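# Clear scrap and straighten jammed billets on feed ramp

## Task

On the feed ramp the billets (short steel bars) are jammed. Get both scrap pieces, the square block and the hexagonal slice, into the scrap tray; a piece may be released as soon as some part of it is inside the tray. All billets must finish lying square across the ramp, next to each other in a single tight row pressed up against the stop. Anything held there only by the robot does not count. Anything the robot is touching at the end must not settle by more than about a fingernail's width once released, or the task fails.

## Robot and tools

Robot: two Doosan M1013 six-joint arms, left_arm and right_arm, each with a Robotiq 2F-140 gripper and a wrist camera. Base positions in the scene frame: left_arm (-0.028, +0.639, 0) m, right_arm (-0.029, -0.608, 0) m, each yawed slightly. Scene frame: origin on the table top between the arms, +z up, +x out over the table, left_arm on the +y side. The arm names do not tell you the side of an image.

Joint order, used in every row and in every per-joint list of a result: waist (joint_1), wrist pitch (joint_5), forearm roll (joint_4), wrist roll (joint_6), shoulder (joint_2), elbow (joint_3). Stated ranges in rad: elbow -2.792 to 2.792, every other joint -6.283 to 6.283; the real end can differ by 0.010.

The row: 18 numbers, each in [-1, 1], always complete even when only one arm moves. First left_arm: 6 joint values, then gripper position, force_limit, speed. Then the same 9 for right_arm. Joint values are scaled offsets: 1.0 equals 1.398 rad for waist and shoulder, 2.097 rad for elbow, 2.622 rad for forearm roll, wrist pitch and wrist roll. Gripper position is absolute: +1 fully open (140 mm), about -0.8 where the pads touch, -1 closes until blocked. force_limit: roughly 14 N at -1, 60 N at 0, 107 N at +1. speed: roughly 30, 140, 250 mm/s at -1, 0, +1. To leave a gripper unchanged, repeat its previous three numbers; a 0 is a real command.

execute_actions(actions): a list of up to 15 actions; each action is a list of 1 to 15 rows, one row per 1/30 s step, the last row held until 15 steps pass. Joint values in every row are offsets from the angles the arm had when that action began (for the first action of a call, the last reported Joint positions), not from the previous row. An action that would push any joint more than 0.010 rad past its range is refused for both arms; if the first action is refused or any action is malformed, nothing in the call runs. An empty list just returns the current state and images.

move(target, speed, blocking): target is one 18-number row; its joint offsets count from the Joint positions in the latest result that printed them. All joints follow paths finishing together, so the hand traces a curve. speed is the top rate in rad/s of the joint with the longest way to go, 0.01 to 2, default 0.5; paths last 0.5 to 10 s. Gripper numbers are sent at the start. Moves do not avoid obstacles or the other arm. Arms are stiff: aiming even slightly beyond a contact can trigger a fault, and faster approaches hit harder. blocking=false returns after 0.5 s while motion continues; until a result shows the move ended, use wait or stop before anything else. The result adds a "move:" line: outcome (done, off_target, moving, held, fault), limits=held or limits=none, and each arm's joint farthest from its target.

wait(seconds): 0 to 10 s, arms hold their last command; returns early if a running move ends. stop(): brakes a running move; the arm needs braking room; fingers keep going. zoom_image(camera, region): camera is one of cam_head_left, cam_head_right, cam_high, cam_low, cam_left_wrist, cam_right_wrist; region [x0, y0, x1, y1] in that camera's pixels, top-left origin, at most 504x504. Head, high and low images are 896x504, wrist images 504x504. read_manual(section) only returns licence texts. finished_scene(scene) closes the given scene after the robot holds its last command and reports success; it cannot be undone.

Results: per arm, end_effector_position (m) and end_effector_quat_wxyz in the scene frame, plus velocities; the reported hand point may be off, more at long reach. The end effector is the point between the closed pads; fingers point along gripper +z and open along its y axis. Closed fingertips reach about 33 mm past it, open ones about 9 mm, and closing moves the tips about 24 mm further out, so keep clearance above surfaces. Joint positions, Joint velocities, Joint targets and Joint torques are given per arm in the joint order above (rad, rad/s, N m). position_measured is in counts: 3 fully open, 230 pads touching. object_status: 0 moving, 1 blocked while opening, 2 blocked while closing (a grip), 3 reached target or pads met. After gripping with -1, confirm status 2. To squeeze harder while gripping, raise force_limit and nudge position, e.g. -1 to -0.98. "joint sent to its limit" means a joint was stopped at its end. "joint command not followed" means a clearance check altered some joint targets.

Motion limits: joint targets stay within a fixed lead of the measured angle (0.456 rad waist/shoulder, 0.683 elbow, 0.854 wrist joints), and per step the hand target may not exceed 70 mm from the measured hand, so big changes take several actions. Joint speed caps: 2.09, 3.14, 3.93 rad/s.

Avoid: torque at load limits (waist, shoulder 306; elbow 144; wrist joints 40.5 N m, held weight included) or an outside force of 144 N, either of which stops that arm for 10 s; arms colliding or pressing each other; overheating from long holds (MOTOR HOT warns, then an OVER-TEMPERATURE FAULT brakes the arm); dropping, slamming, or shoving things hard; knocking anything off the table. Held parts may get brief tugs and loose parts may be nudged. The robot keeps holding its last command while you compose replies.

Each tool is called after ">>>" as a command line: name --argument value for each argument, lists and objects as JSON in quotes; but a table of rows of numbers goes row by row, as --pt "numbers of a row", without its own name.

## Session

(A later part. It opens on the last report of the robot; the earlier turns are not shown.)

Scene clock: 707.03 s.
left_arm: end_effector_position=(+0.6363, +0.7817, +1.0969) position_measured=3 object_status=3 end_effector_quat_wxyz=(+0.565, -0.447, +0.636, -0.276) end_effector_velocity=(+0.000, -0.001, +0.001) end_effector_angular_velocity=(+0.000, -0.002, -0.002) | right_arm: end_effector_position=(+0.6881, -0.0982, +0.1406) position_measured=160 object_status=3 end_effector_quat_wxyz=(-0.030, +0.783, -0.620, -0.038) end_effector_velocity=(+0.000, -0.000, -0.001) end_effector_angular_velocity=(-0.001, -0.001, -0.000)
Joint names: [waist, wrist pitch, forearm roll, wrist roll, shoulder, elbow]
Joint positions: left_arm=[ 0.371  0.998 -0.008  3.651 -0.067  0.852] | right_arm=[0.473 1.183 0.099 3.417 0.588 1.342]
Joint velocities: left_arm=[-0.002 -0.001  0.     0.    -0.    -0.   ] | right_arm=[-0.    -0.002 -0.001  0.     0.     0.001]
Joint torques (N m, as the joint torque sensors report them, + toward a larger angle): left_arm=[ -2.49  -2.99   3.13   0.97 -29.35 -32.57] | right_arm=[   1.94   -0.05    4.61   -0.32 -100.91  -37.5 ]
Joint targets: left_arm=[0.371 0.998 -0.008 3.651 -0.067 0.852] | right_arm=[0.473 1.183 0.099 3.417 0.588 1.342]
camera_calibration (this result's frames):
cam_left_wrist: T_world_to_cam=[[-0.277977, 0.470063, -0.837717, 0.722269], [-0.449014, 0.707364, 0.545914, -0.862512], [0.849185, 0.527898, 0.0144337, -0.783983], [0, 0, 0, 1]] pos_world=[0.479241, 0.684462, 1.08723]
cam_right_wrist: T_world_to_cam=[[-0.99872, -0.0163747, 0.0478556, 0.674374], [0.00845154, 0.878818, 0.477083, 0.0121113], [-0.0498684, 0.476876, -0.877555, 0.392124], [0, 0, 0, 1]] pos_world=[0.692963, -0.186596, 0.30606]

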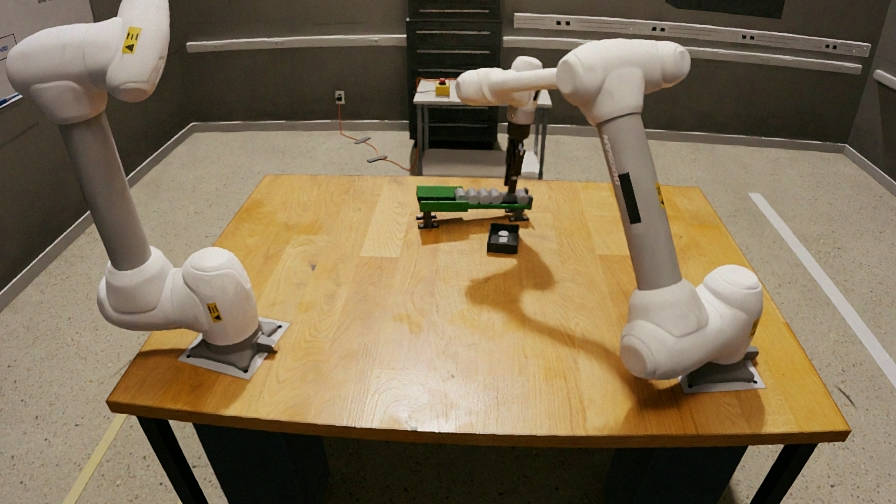

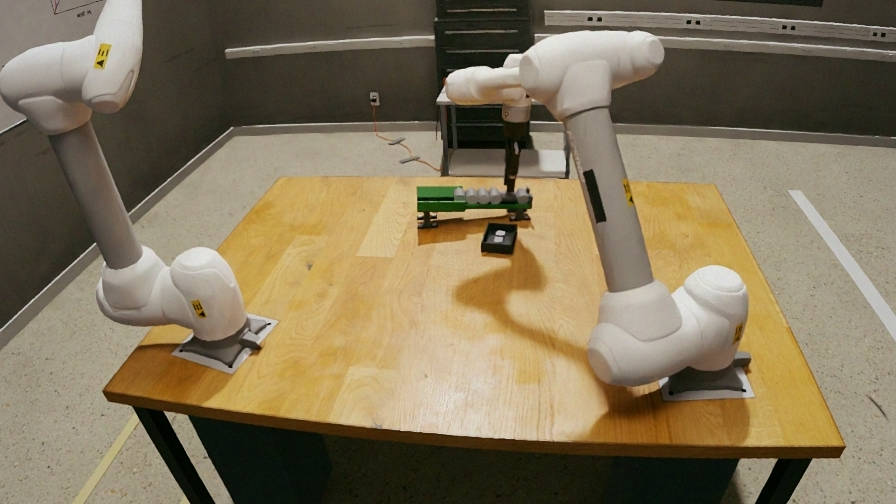

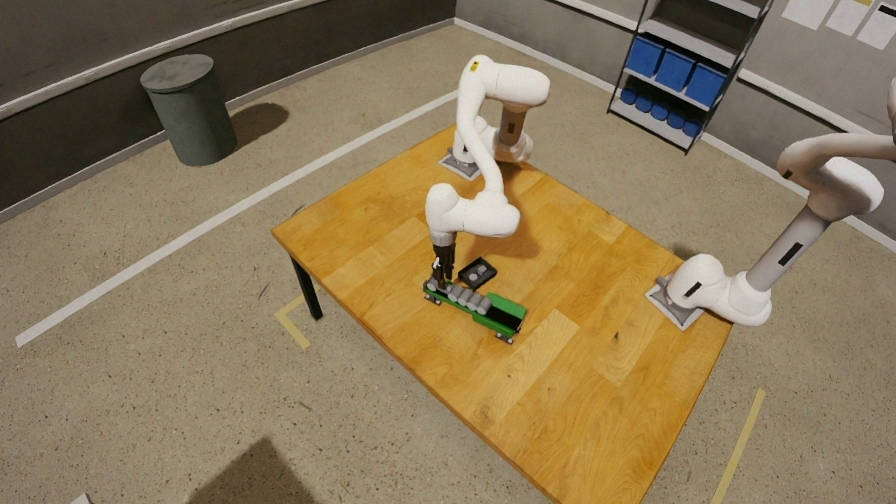

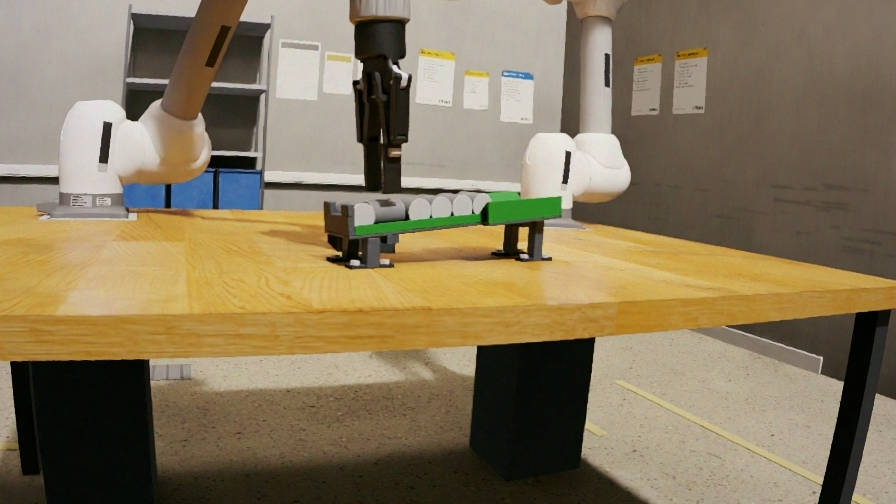

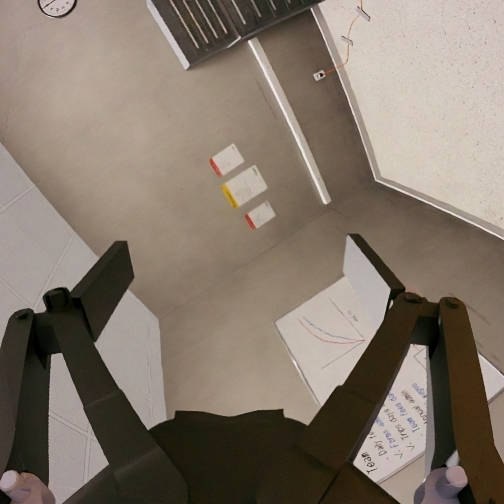

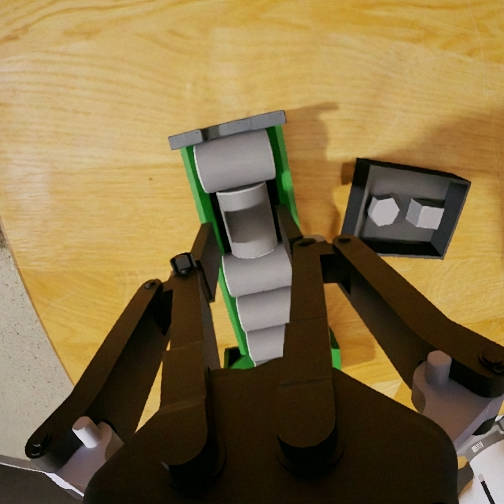

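>>> move --target '[0,0,0,0,0,0,1,0,0, 0.003178,-0.022457,0.000939,-0.000738,0.018211,0.015884,-0.248,0,-0.5]' --speed 0.08

Scene clock: 795.70 s.
left_arm: end_effector_position=(+0.6363, +0.7817, +1.0969) position_measured=3 object_status=3 end_effector_quat_wxyz=(+0.565, -0.447, +0.636, -0.276) end_effector_velocity=(-0.001, +0.001, +0.002) end_effector_angular_velocity=(+0.000, -0.003, +0.001) | right_arm: end_effector_position=(+0.6865, -0.0947, +0.1013) position_measured=160 object_status=3 end_effector_quat_wxyz=(-0.030, +0.783, -0.620, -0.038) end_effector_velocity=(+0.000, +0.000, -0.000) end_effector_angular_velocity=(+0.000, -0.001, -0.000)
Joint names: [waist, wrist pitch, forearm roll, wrist roll, shoulder, elbow]
Joint positions: left_arm=[ 0.371  0.998 -0.008  3.651 -0.067  0.852] | right_arm=[0.477 1.124 0.101 3.415 0.614 1.375]
Joint velocities: left_arm=[ 0.001 -0.001 -0.    -0.    -0.001 -0.001] | right_arm=[-0.    -0.001  0.    -0.     0.     0.   ]
Joint torques (N m, as the joint torque sensors report them, + toward a larger angle): left_arm=[ -3.1   -3.     3.29   0.91 -29.49 -32.82] | right_arm=[   1.99    0.      4.32   -0.4  -102.07  -36.91]
Joint targets: left_arm=[0.371 0.998 -0.008 3.651 -0.067 0.852] | right_arm=[0.477 1.124 0.101 3.415 0.614 1.375]
move: done; limits=none; left_arm: farthest joint: the waist, 0.000 radians from its target (0.000 radians at the start); right_arm: farthest joint: the waist, 0.001 radians from its target (0.005 radians at the start)
camera_calibration (this result's frames):
cam_left_wrist: T_world_to_cam=[[-0.277977, 0.470063, -0.837717, 0.722269], [-0.449014, 0.707364, 0.545914, -0.862512], [0.849185, 0.527898, 0.0144335, -0.783983], [0, 0, 0, 1]] pos_world=[0.479241, 0.684462, 1.08723]
cam_right_wrist: T_world_to_cam=[[-0.998721, -0.0163533, 0.0478418, 0.674674], [0.00846406, 0.878815, 0.477088, 0.0277803], [-0.0498461, 0.476883, -0.877552, 0.355869], [0, 0, 0, 1]] pos_world=[0.691315, -0.183088, 0.266762]

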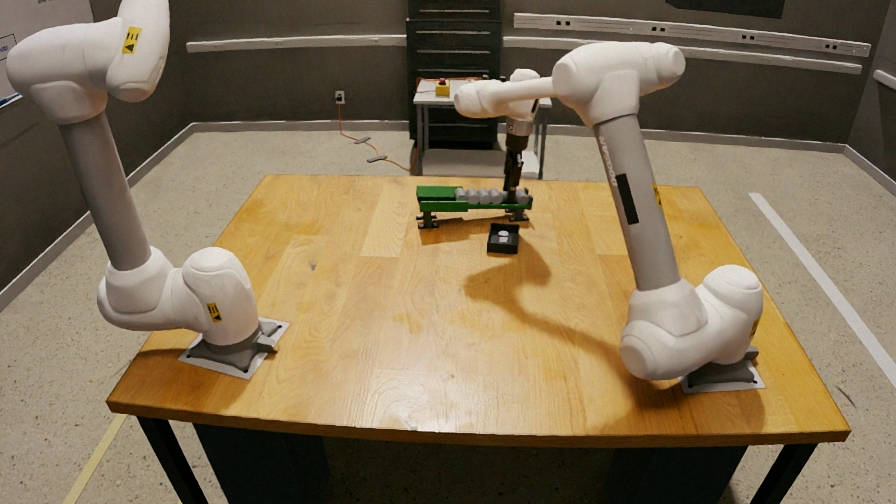

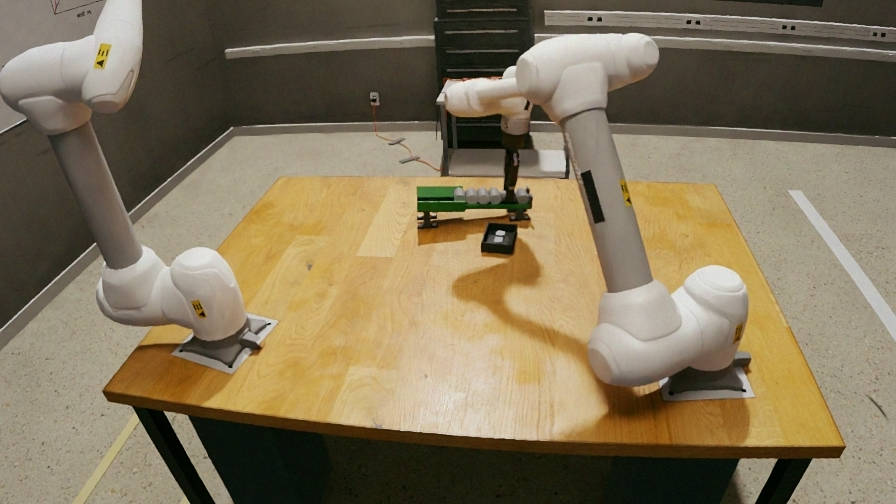

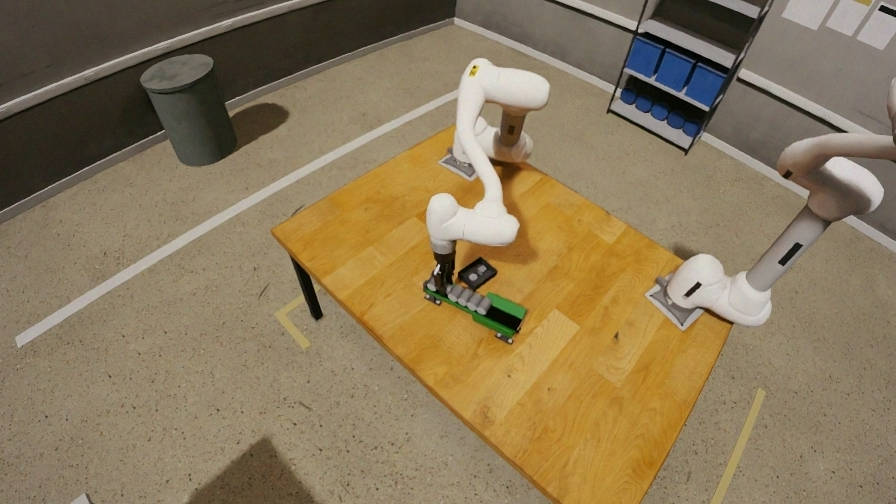

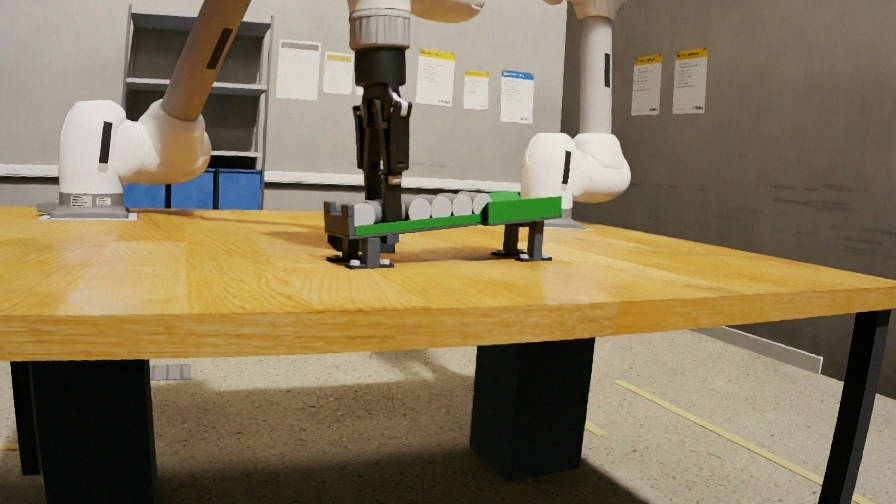

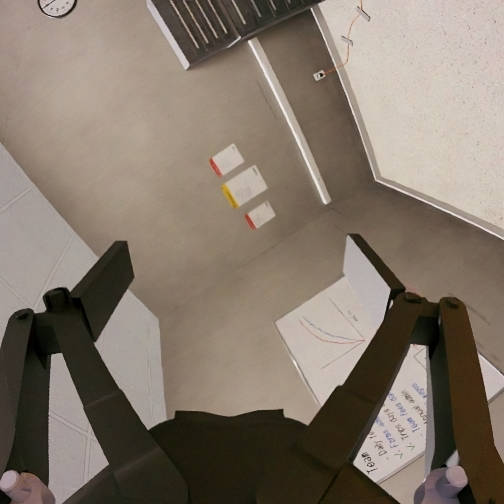

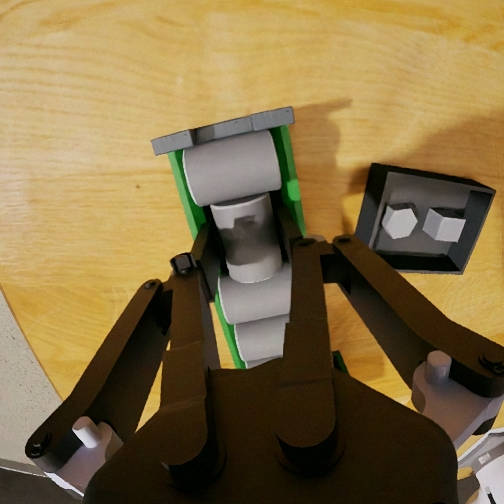

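>>> zoom_image --camera "cam_right_wrist" --region '[150, 100, 350, 320]'

>>> zoom_image --camera "cam_low" --region '[315, 160, 475, 260]'

Region (150, 100, 350, 320) of cam_right_wrist's 504x504 image, scaled by 2.291, with more detail than that image has; it fills the left 458 columns of this view, and the rest is white.

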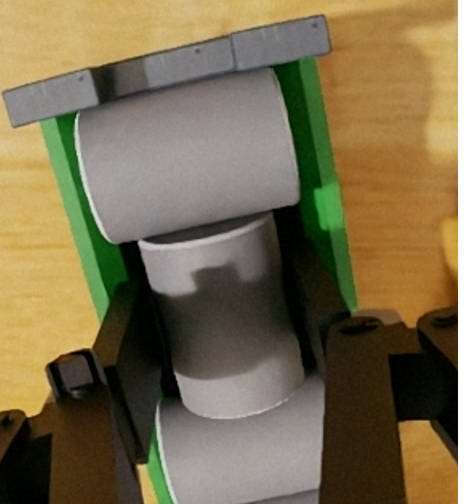

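Region (315, 160, 475, 260) of cam_low's 896x504 image, scaled by 3.150, with more detail than that image has; it fills the top 315 rows of this view, and the rest is white.

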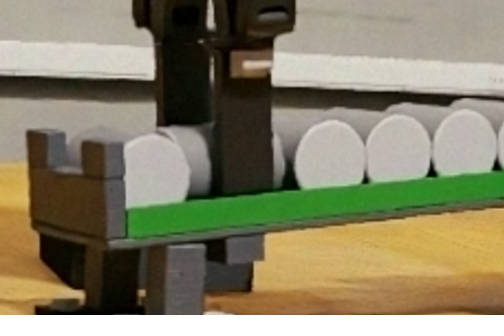

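>>> execute_actions --actions '[[[0,0,0,0,0,0,1,0,0, 0,0,0,0,0,0,-1,0.2,-0.8]]]'

Scene clock: 808.37 s.
left_arm: end_effector_position=(+0.6363, +0.7817, +1.0969) position_measured=3 object_status=3 end_effector_quat_wxyz=(+0.565, -0.447, +0.636, -0.276) end_effector_velocity=(+0.000, -0.000, -0.001) end_effector_angular_velocity=(-0.001, +0.001, -0.001) | right_arm: end_effector_position=(+0.6865, -0.0946, +0.1013) position_measured=176 object_status=0 end_effector_quat_wxyz=(-0.030, +0.783, -0.620, -0.038) end_effector_velocity=(+0.001, -0.000, -0.000) end_effector_angular_velocity=(-0.001, -0.001, +0.001)
Joint names: [waist, wrist pitch, forearm roll, wrist roll, shoulder, elbow]
Joint positions: left_arm=[ 0.371  0.998 -0.008  3.651 -0.067  0.852] | right_arm=[0.477 1.124 0.101 3.415 0.614 1.375]
Joint velocities: left_arm=[-0.001 -0.    -0.001  0.    -0.     0.002] | right_arm=[-0.    -0.    -0.001 -0.     0.001 -0.001]
Joint torques (N m, as the joint torque sensors report them, + toward a larger angle): left_arm=[ -1.42  -2.96   3.3    0.94 -28.82 -32.29] | right_arm=[  2.09  -1.12   3.57  -0.69 -86.52 -29.12]
Joint targets: left_arm=[0.371 0.998 -0.008 3.651 -0.067 0.852] | right_arm=[0.477 1.124 0.101 3.415 0.614 1.375]
camera_calibration (this result's frames):
cam_left_wrist: T_world_to_cam=[[-0.277977, 0.470063, -0.837717, 0.722269], [-0.449014, 0.707364, 0.545914, -0.862512], [0.849185, 0.527898, 0.0144337, -0.783983], [0, 0, 0, 1]] pos_world=[0.479241, 0.684462, 1.08723]
cam_right_wrist: T_world_to_cam=[[-0.998721, -0.0163625, 0.0478381, 0.674675], [0.00845421, 0.878814, 0.477089, 0.0277845], [-0.0498472, 0.476883, -0.877552, 0.35585], [0, 0, 0, 1]] pos_world=[0.691316, -0.183077, 0.266746]

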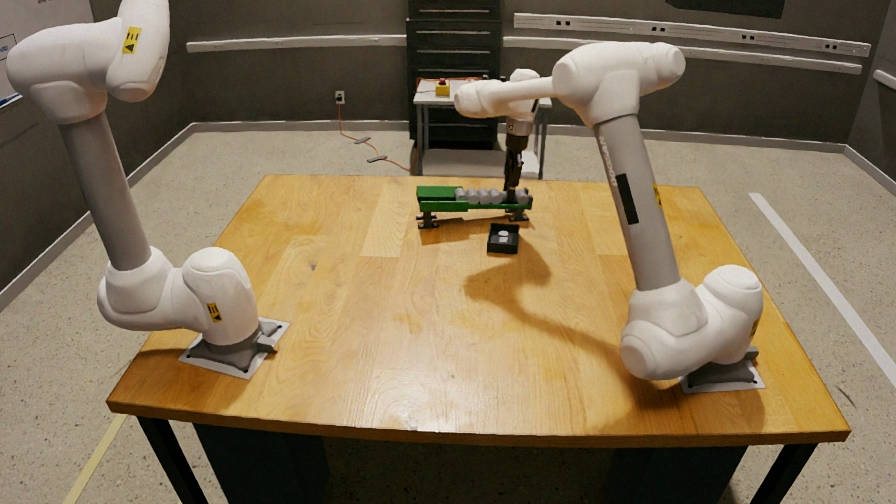

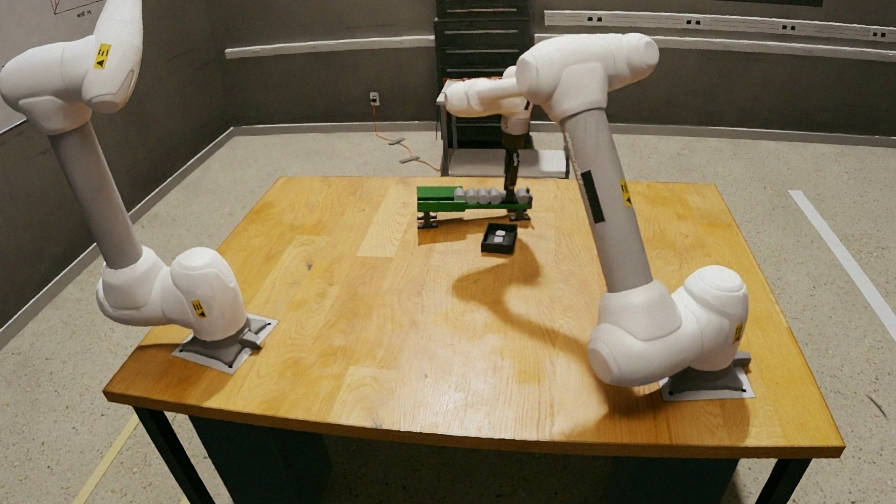

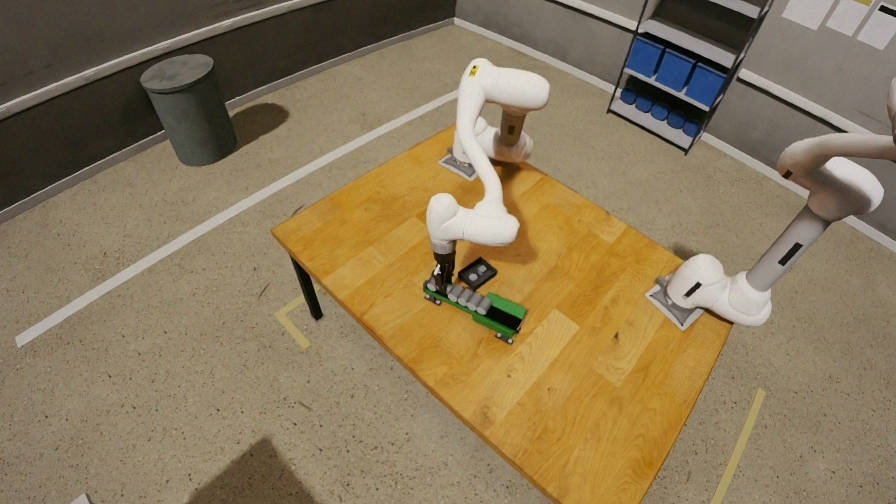

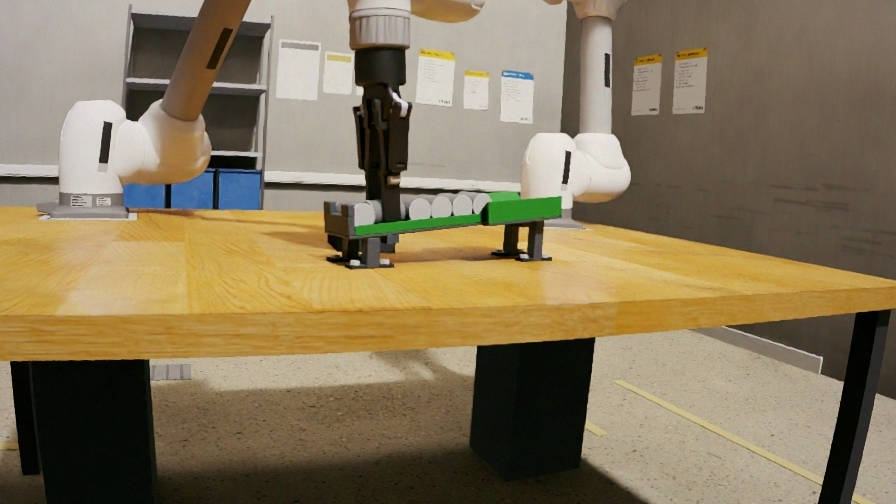

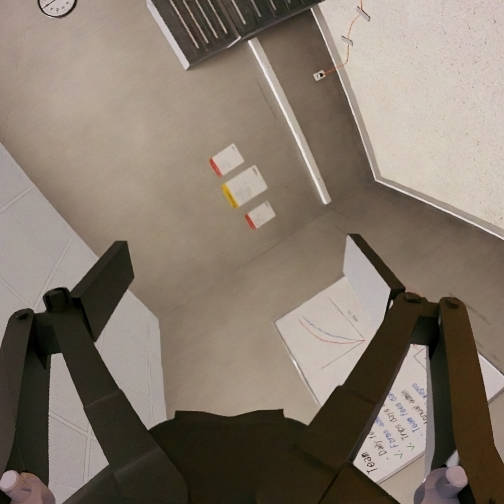

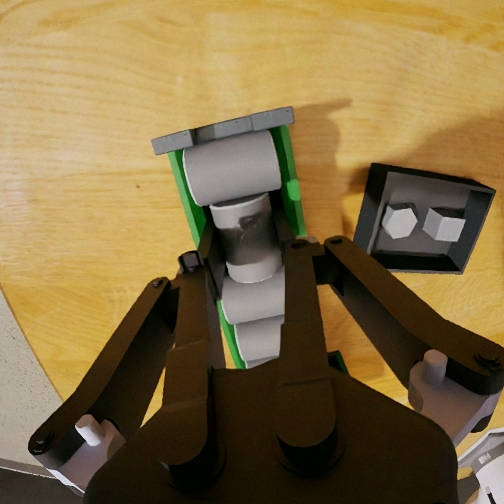

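>>> move --target '[0,0,0,0,0,0,1,0,0, -0.002678,0.026010,-0.001092,0.001388,-0.021605,-0.018115,-1,0.2,-0.8]' --speed 0.065

Scene clock: 881.13 s.
left_arm: end_effector_position=(+0.6363, +0.7817, +1.0969) position_measured=3 object_status=3 end_effector_quat_wxyz=(+0.565, -0.447, +0.636, -0.276) end_effector_velocity=(-0.001, +0.001, +0.001) end_effector_angular_velocity=(-0.000, -0.002, +0.002) | right_arm: end_effector_position=(+0.6873, -0.0980, +0.1472) position_measured=176 object_status=2 end_effector_quat_wxyz=(-0.030, +0.783, -0.620, -0.038) end_effector_velocity=(+0.000, +0.000, +0.001) end_effector_angular_velocity=(+0.001, -0.002, -0.000)
Joint names: [waist, wrist pitch, forearm roll, wrist roll, shoulder, elbow]
Joint positions: left_arm=[ 0.371  0.998 -0.008  3.651 -0.067  0.852] | right_arm=[0.473 1.192 0.099 3.419 0.584 1.337]
Joint velocities: left_arm=[ 0.002 -0.    -0.001 -0.    -0.001 -0.001] | right_arm=[-0.    -0.    -0.     0.    -0.001 -0.001]
Joint torques (N m, as the joint torque sensors report them, + toward a larger angle): left_arm=[ -1.68  -2.91   3.23   1.02 -29.99 -32.36] | right_arm=[   2.36   -0.13    4.64   -0.48 -105.89  -40.56]
Joint targets: left_arm=[0.371 0.998 -0.008 3.651 -0.067 0.852] | right_arm=[0.473 1.192 0.099 3.419 0.584 1.337]
move: done; limits=none; left_arm: farthest joint: the waist, 0.000 radians from its target (0.000 radians at the start); right_arm: farthest joint: the waist, 0.000 radians from its target (0.004 radians at the start)
camera_calibration (this result's frames):
cam_left_wrist: T_world_to_cam=[[-0.277977, 0.470063, -0.837717, 0.722269], [-0.449014, 0.707365, 0.545914, -0.862512], [0.849185, 0.527898, 0.0144336, -0.783983], [0, 0, 0, 1]] pos_world=[0.479241, 0.684462, 1.08723]
cam_right_wrist: T_world_to_cam=[[-0.99872, -0.016387, 0.0478458, 0.673203], [0.00843593, 0.878819, 0.477081, 0.00883178], [-0.0498657, 0.476874, -0.877556, 0.397738], [0, 0, 0, 1]] pos_world=[0.692101, -0.186401, 0.312614]

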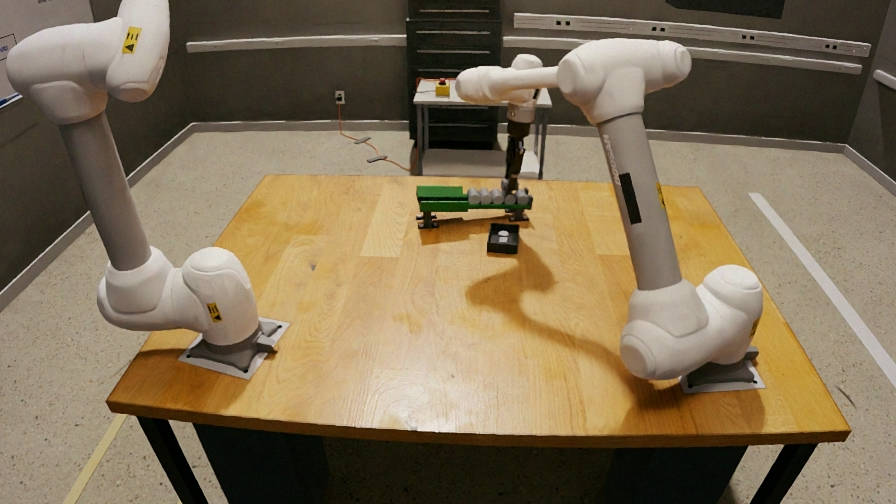

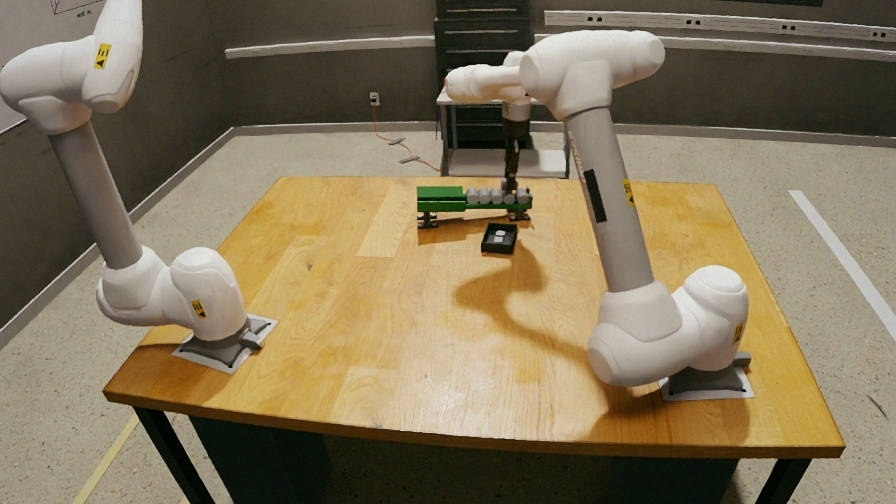

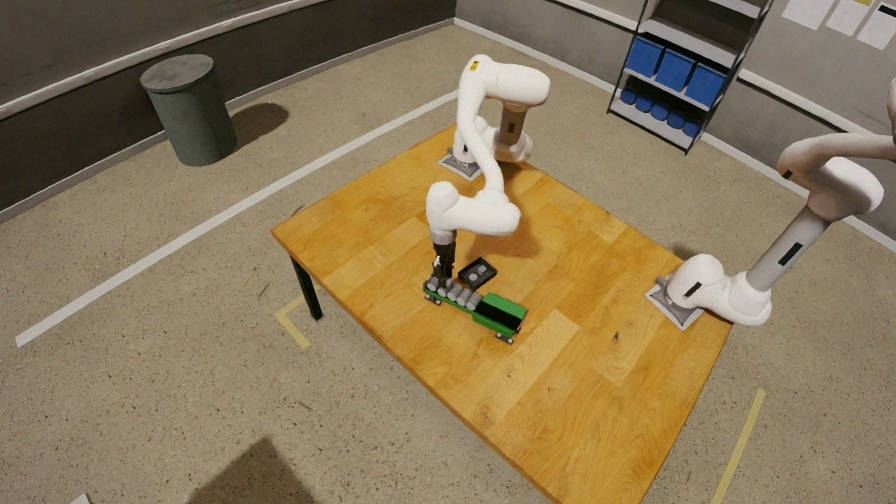

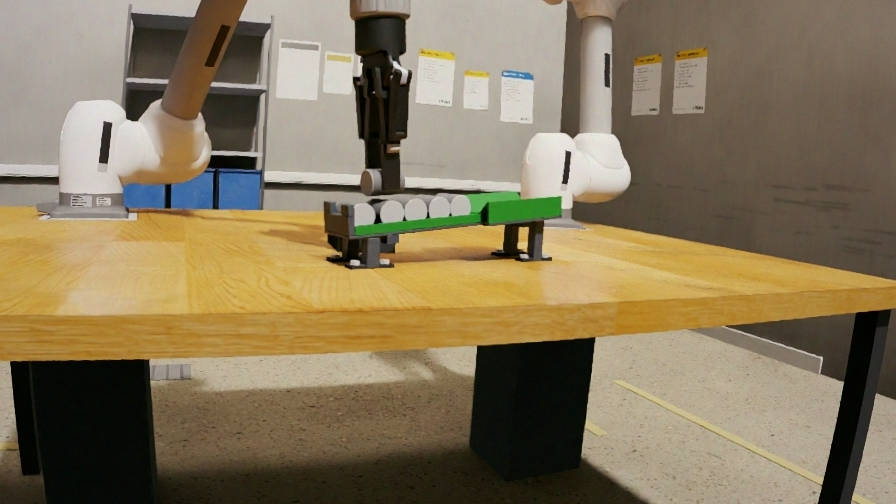

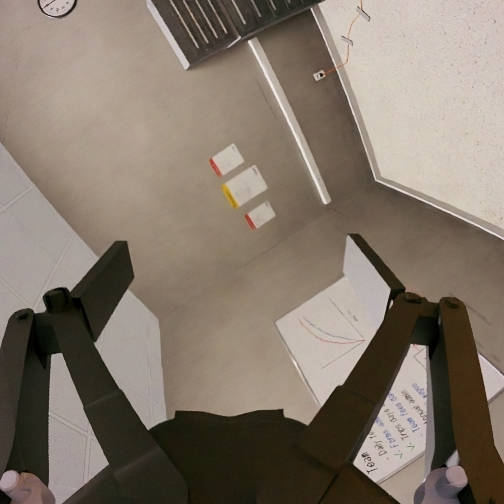

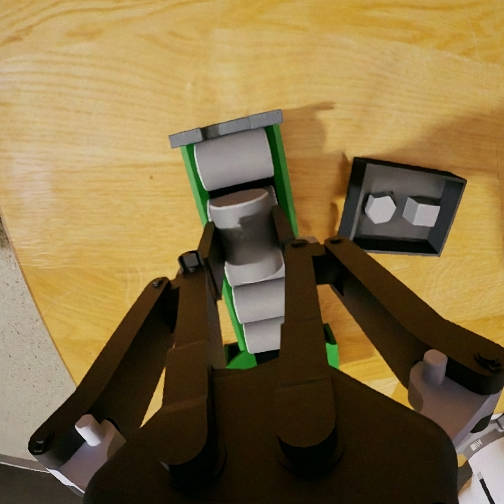

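>>> execute_actions --actions '[]'

>>> zoom_image --camera "cam_low" --region '[315, 130, 575, 270]'

>>> zoom_image --camera "cam_right_wrist" --region '[150, 100, 350, 380]'

Scene clock: 884.87 s.
left_arm: end_effector_position=(+0.6363, +0.7817, +1.0969) position_measured=3 object_status=3 end_effector_quat_wxyz=(+0.565, -0.447, +0.636, -0.276) end_effector_velocity=(-0.000, +0.001, +0.000) end_effector_angular_velocity=(+0.000, -0.001, +0.001) | right_arm: end_effector_position=(+0.6873, -0.0980, +0.1472) position_measured=176 object_status=2 end_effector_quat_wxyz=(-0.030, +0.783, -0.620, -0.038) end_effector_velocity=(+0.000, +0.000, +0.000) end_effector_angular_velocity=(+0.001, -0.000, -0.000)
Joint names: [waist, wrist pitch, forearm roll, wrist roll, shoulder, elbow]
Joint positions: left_arm=[ 0.371  0.998 -0.008  3.651 -0.067  0.852] | right_arm=[0.473 1.192 0.099 3.419 0.584 1.337]
Joint velocities: left_arm=[ 0.001 -0.001 -0.     0.    -0.     0.001] | right_arm=[-0.    -0.001  0.001  0.    -0.    -0.   ]
Joint torques (N m, as the joint torque sensors report them, + toward a larger angle): left_arm=[ -2.74  -2.94   3.14   0.9  -28.59 -32.03] | right_arm=[   2.42   -0.03    4.59   -0.38 -105.73  -40.6 ]
Joint targets: left_arm=[0.371 0.998 -0.008 3.651 -0.067 0.852] | right_arm=[0.473 1.192 0.099 3.419 0.584 1.337]
camera_calibration (this result's frames):
cam_left_wrist: T_world_to_cam=[[-0.277977, 0.470063, -0.837717, 0.722269], [-0.449014, 0.707364, 0.545914, -0.862512], [0.849185, 0.527898, 0.014434, -0.783983], [0, 0, 0, 1]] pos_world=[0.479241, 0.684462, 1.08723]
cam_right_wrist: T_world_to_cam=[[-0.998722, -0.0163865, 0.0478182, 0.673215], [0.00842402, 0.878811, 0.477096, 0.00882097], [-0.0498411, 0.476889, -0.877549, 0.397744], [0, 0, 0, 1]] pos_world=[0.692104, -0.1864, 0.31264]

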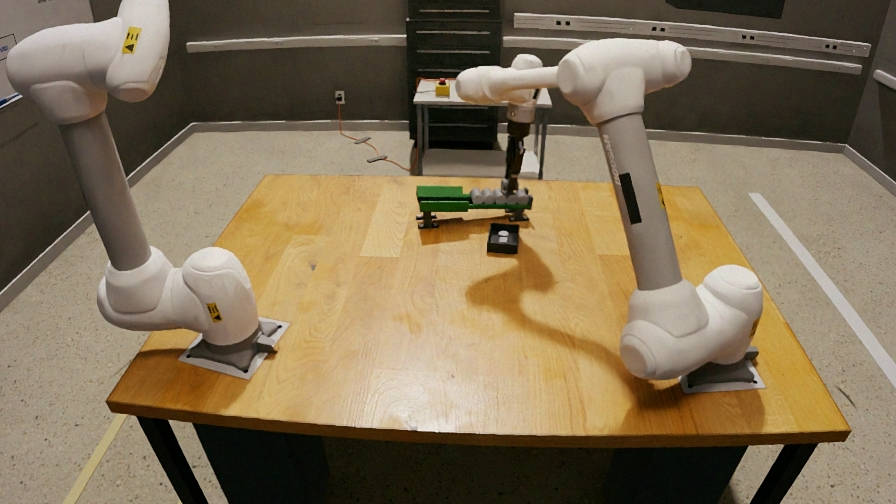

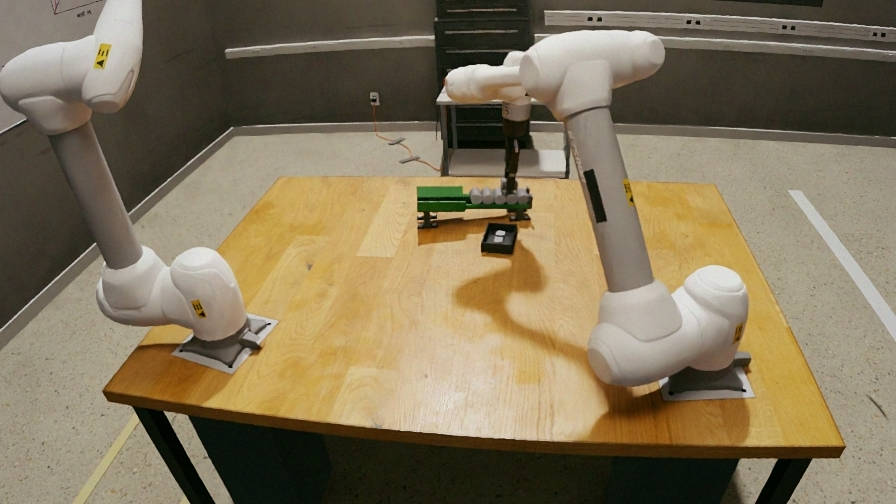

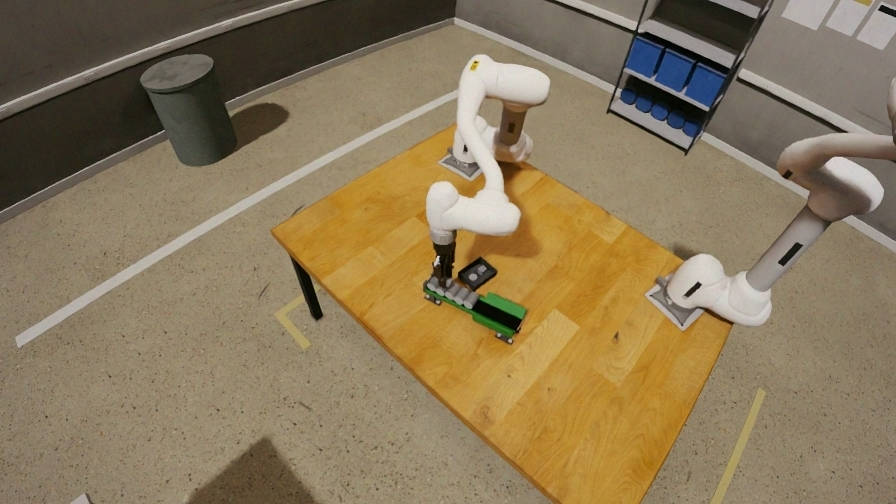

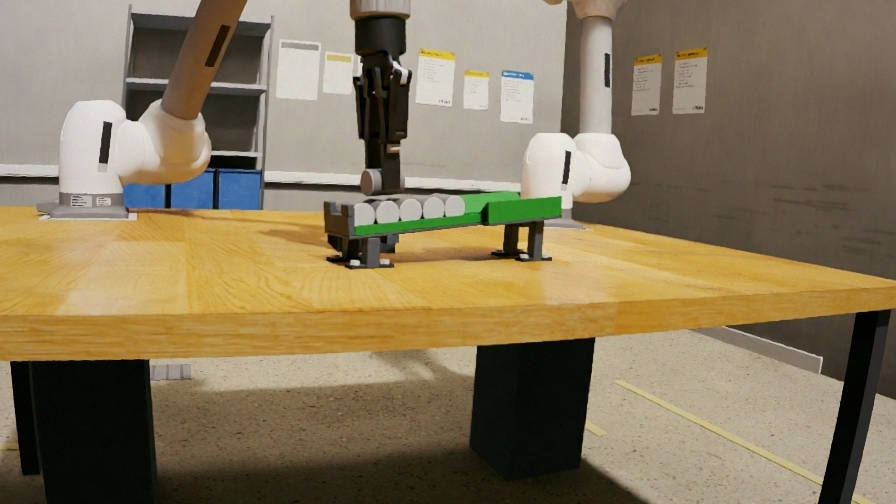

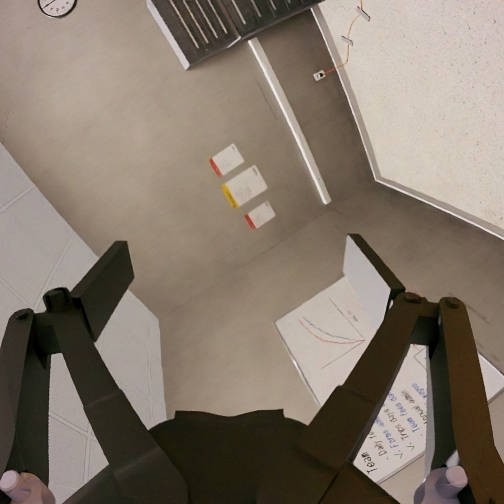

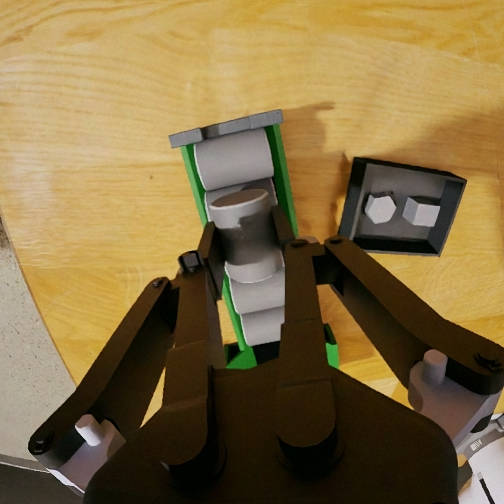

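Region (315, 130, 575, 270) of cam_low's 896x504 image, scaled by 1.938, with more detail than that image has; it fills the top 271 rows of this view, and the rest is white.

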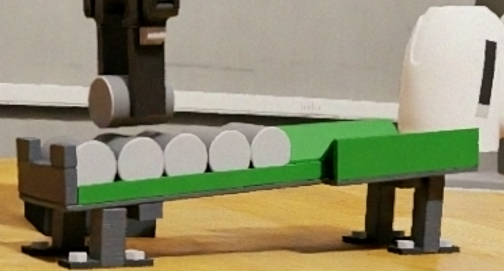

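Region (150, 100, 350, 380) of cam_right_wrist's 504x504 image, scaled by 1.800, with more detail than that image has; it fills the left 360 columns of this view, and the rest is white.

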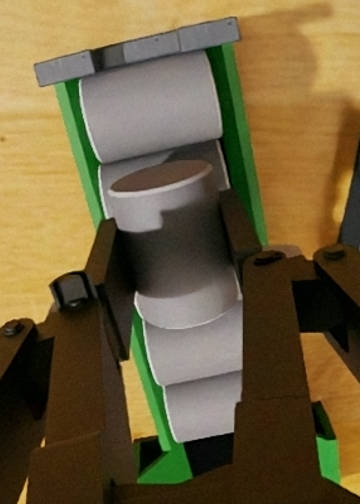

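>>> zoom_image --camera "cam_right_wrist" --region '[190, 170, 310, 300]'

>>> zoom_image --camera "cam_low" --region '[340, 140, 440, 230]'

Region (190, 170, 310, 300) of cam_right_wrist's 504x504 image, scaled by 3.877, with more detail than that image has; it fills the left 465 columns of this view, and the rest is white.

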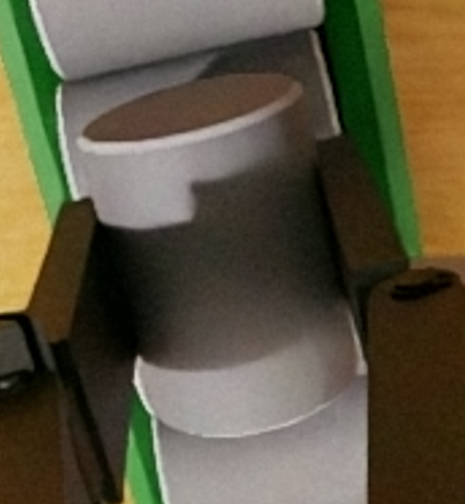

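Region (340, 140, 440, 230) of cam_low's 896x504 image, scaled by 5.040, with more detail than that image has; it fills the top 454 rows of this view, and the rest is white.

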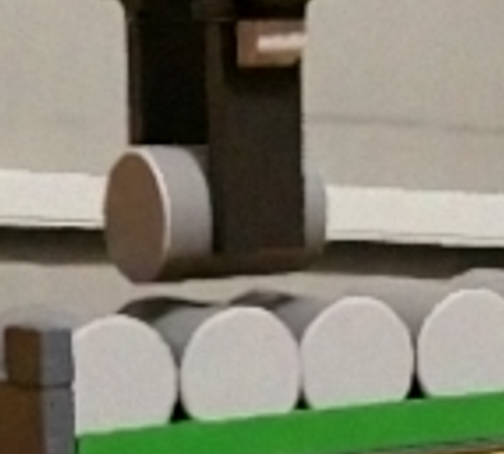

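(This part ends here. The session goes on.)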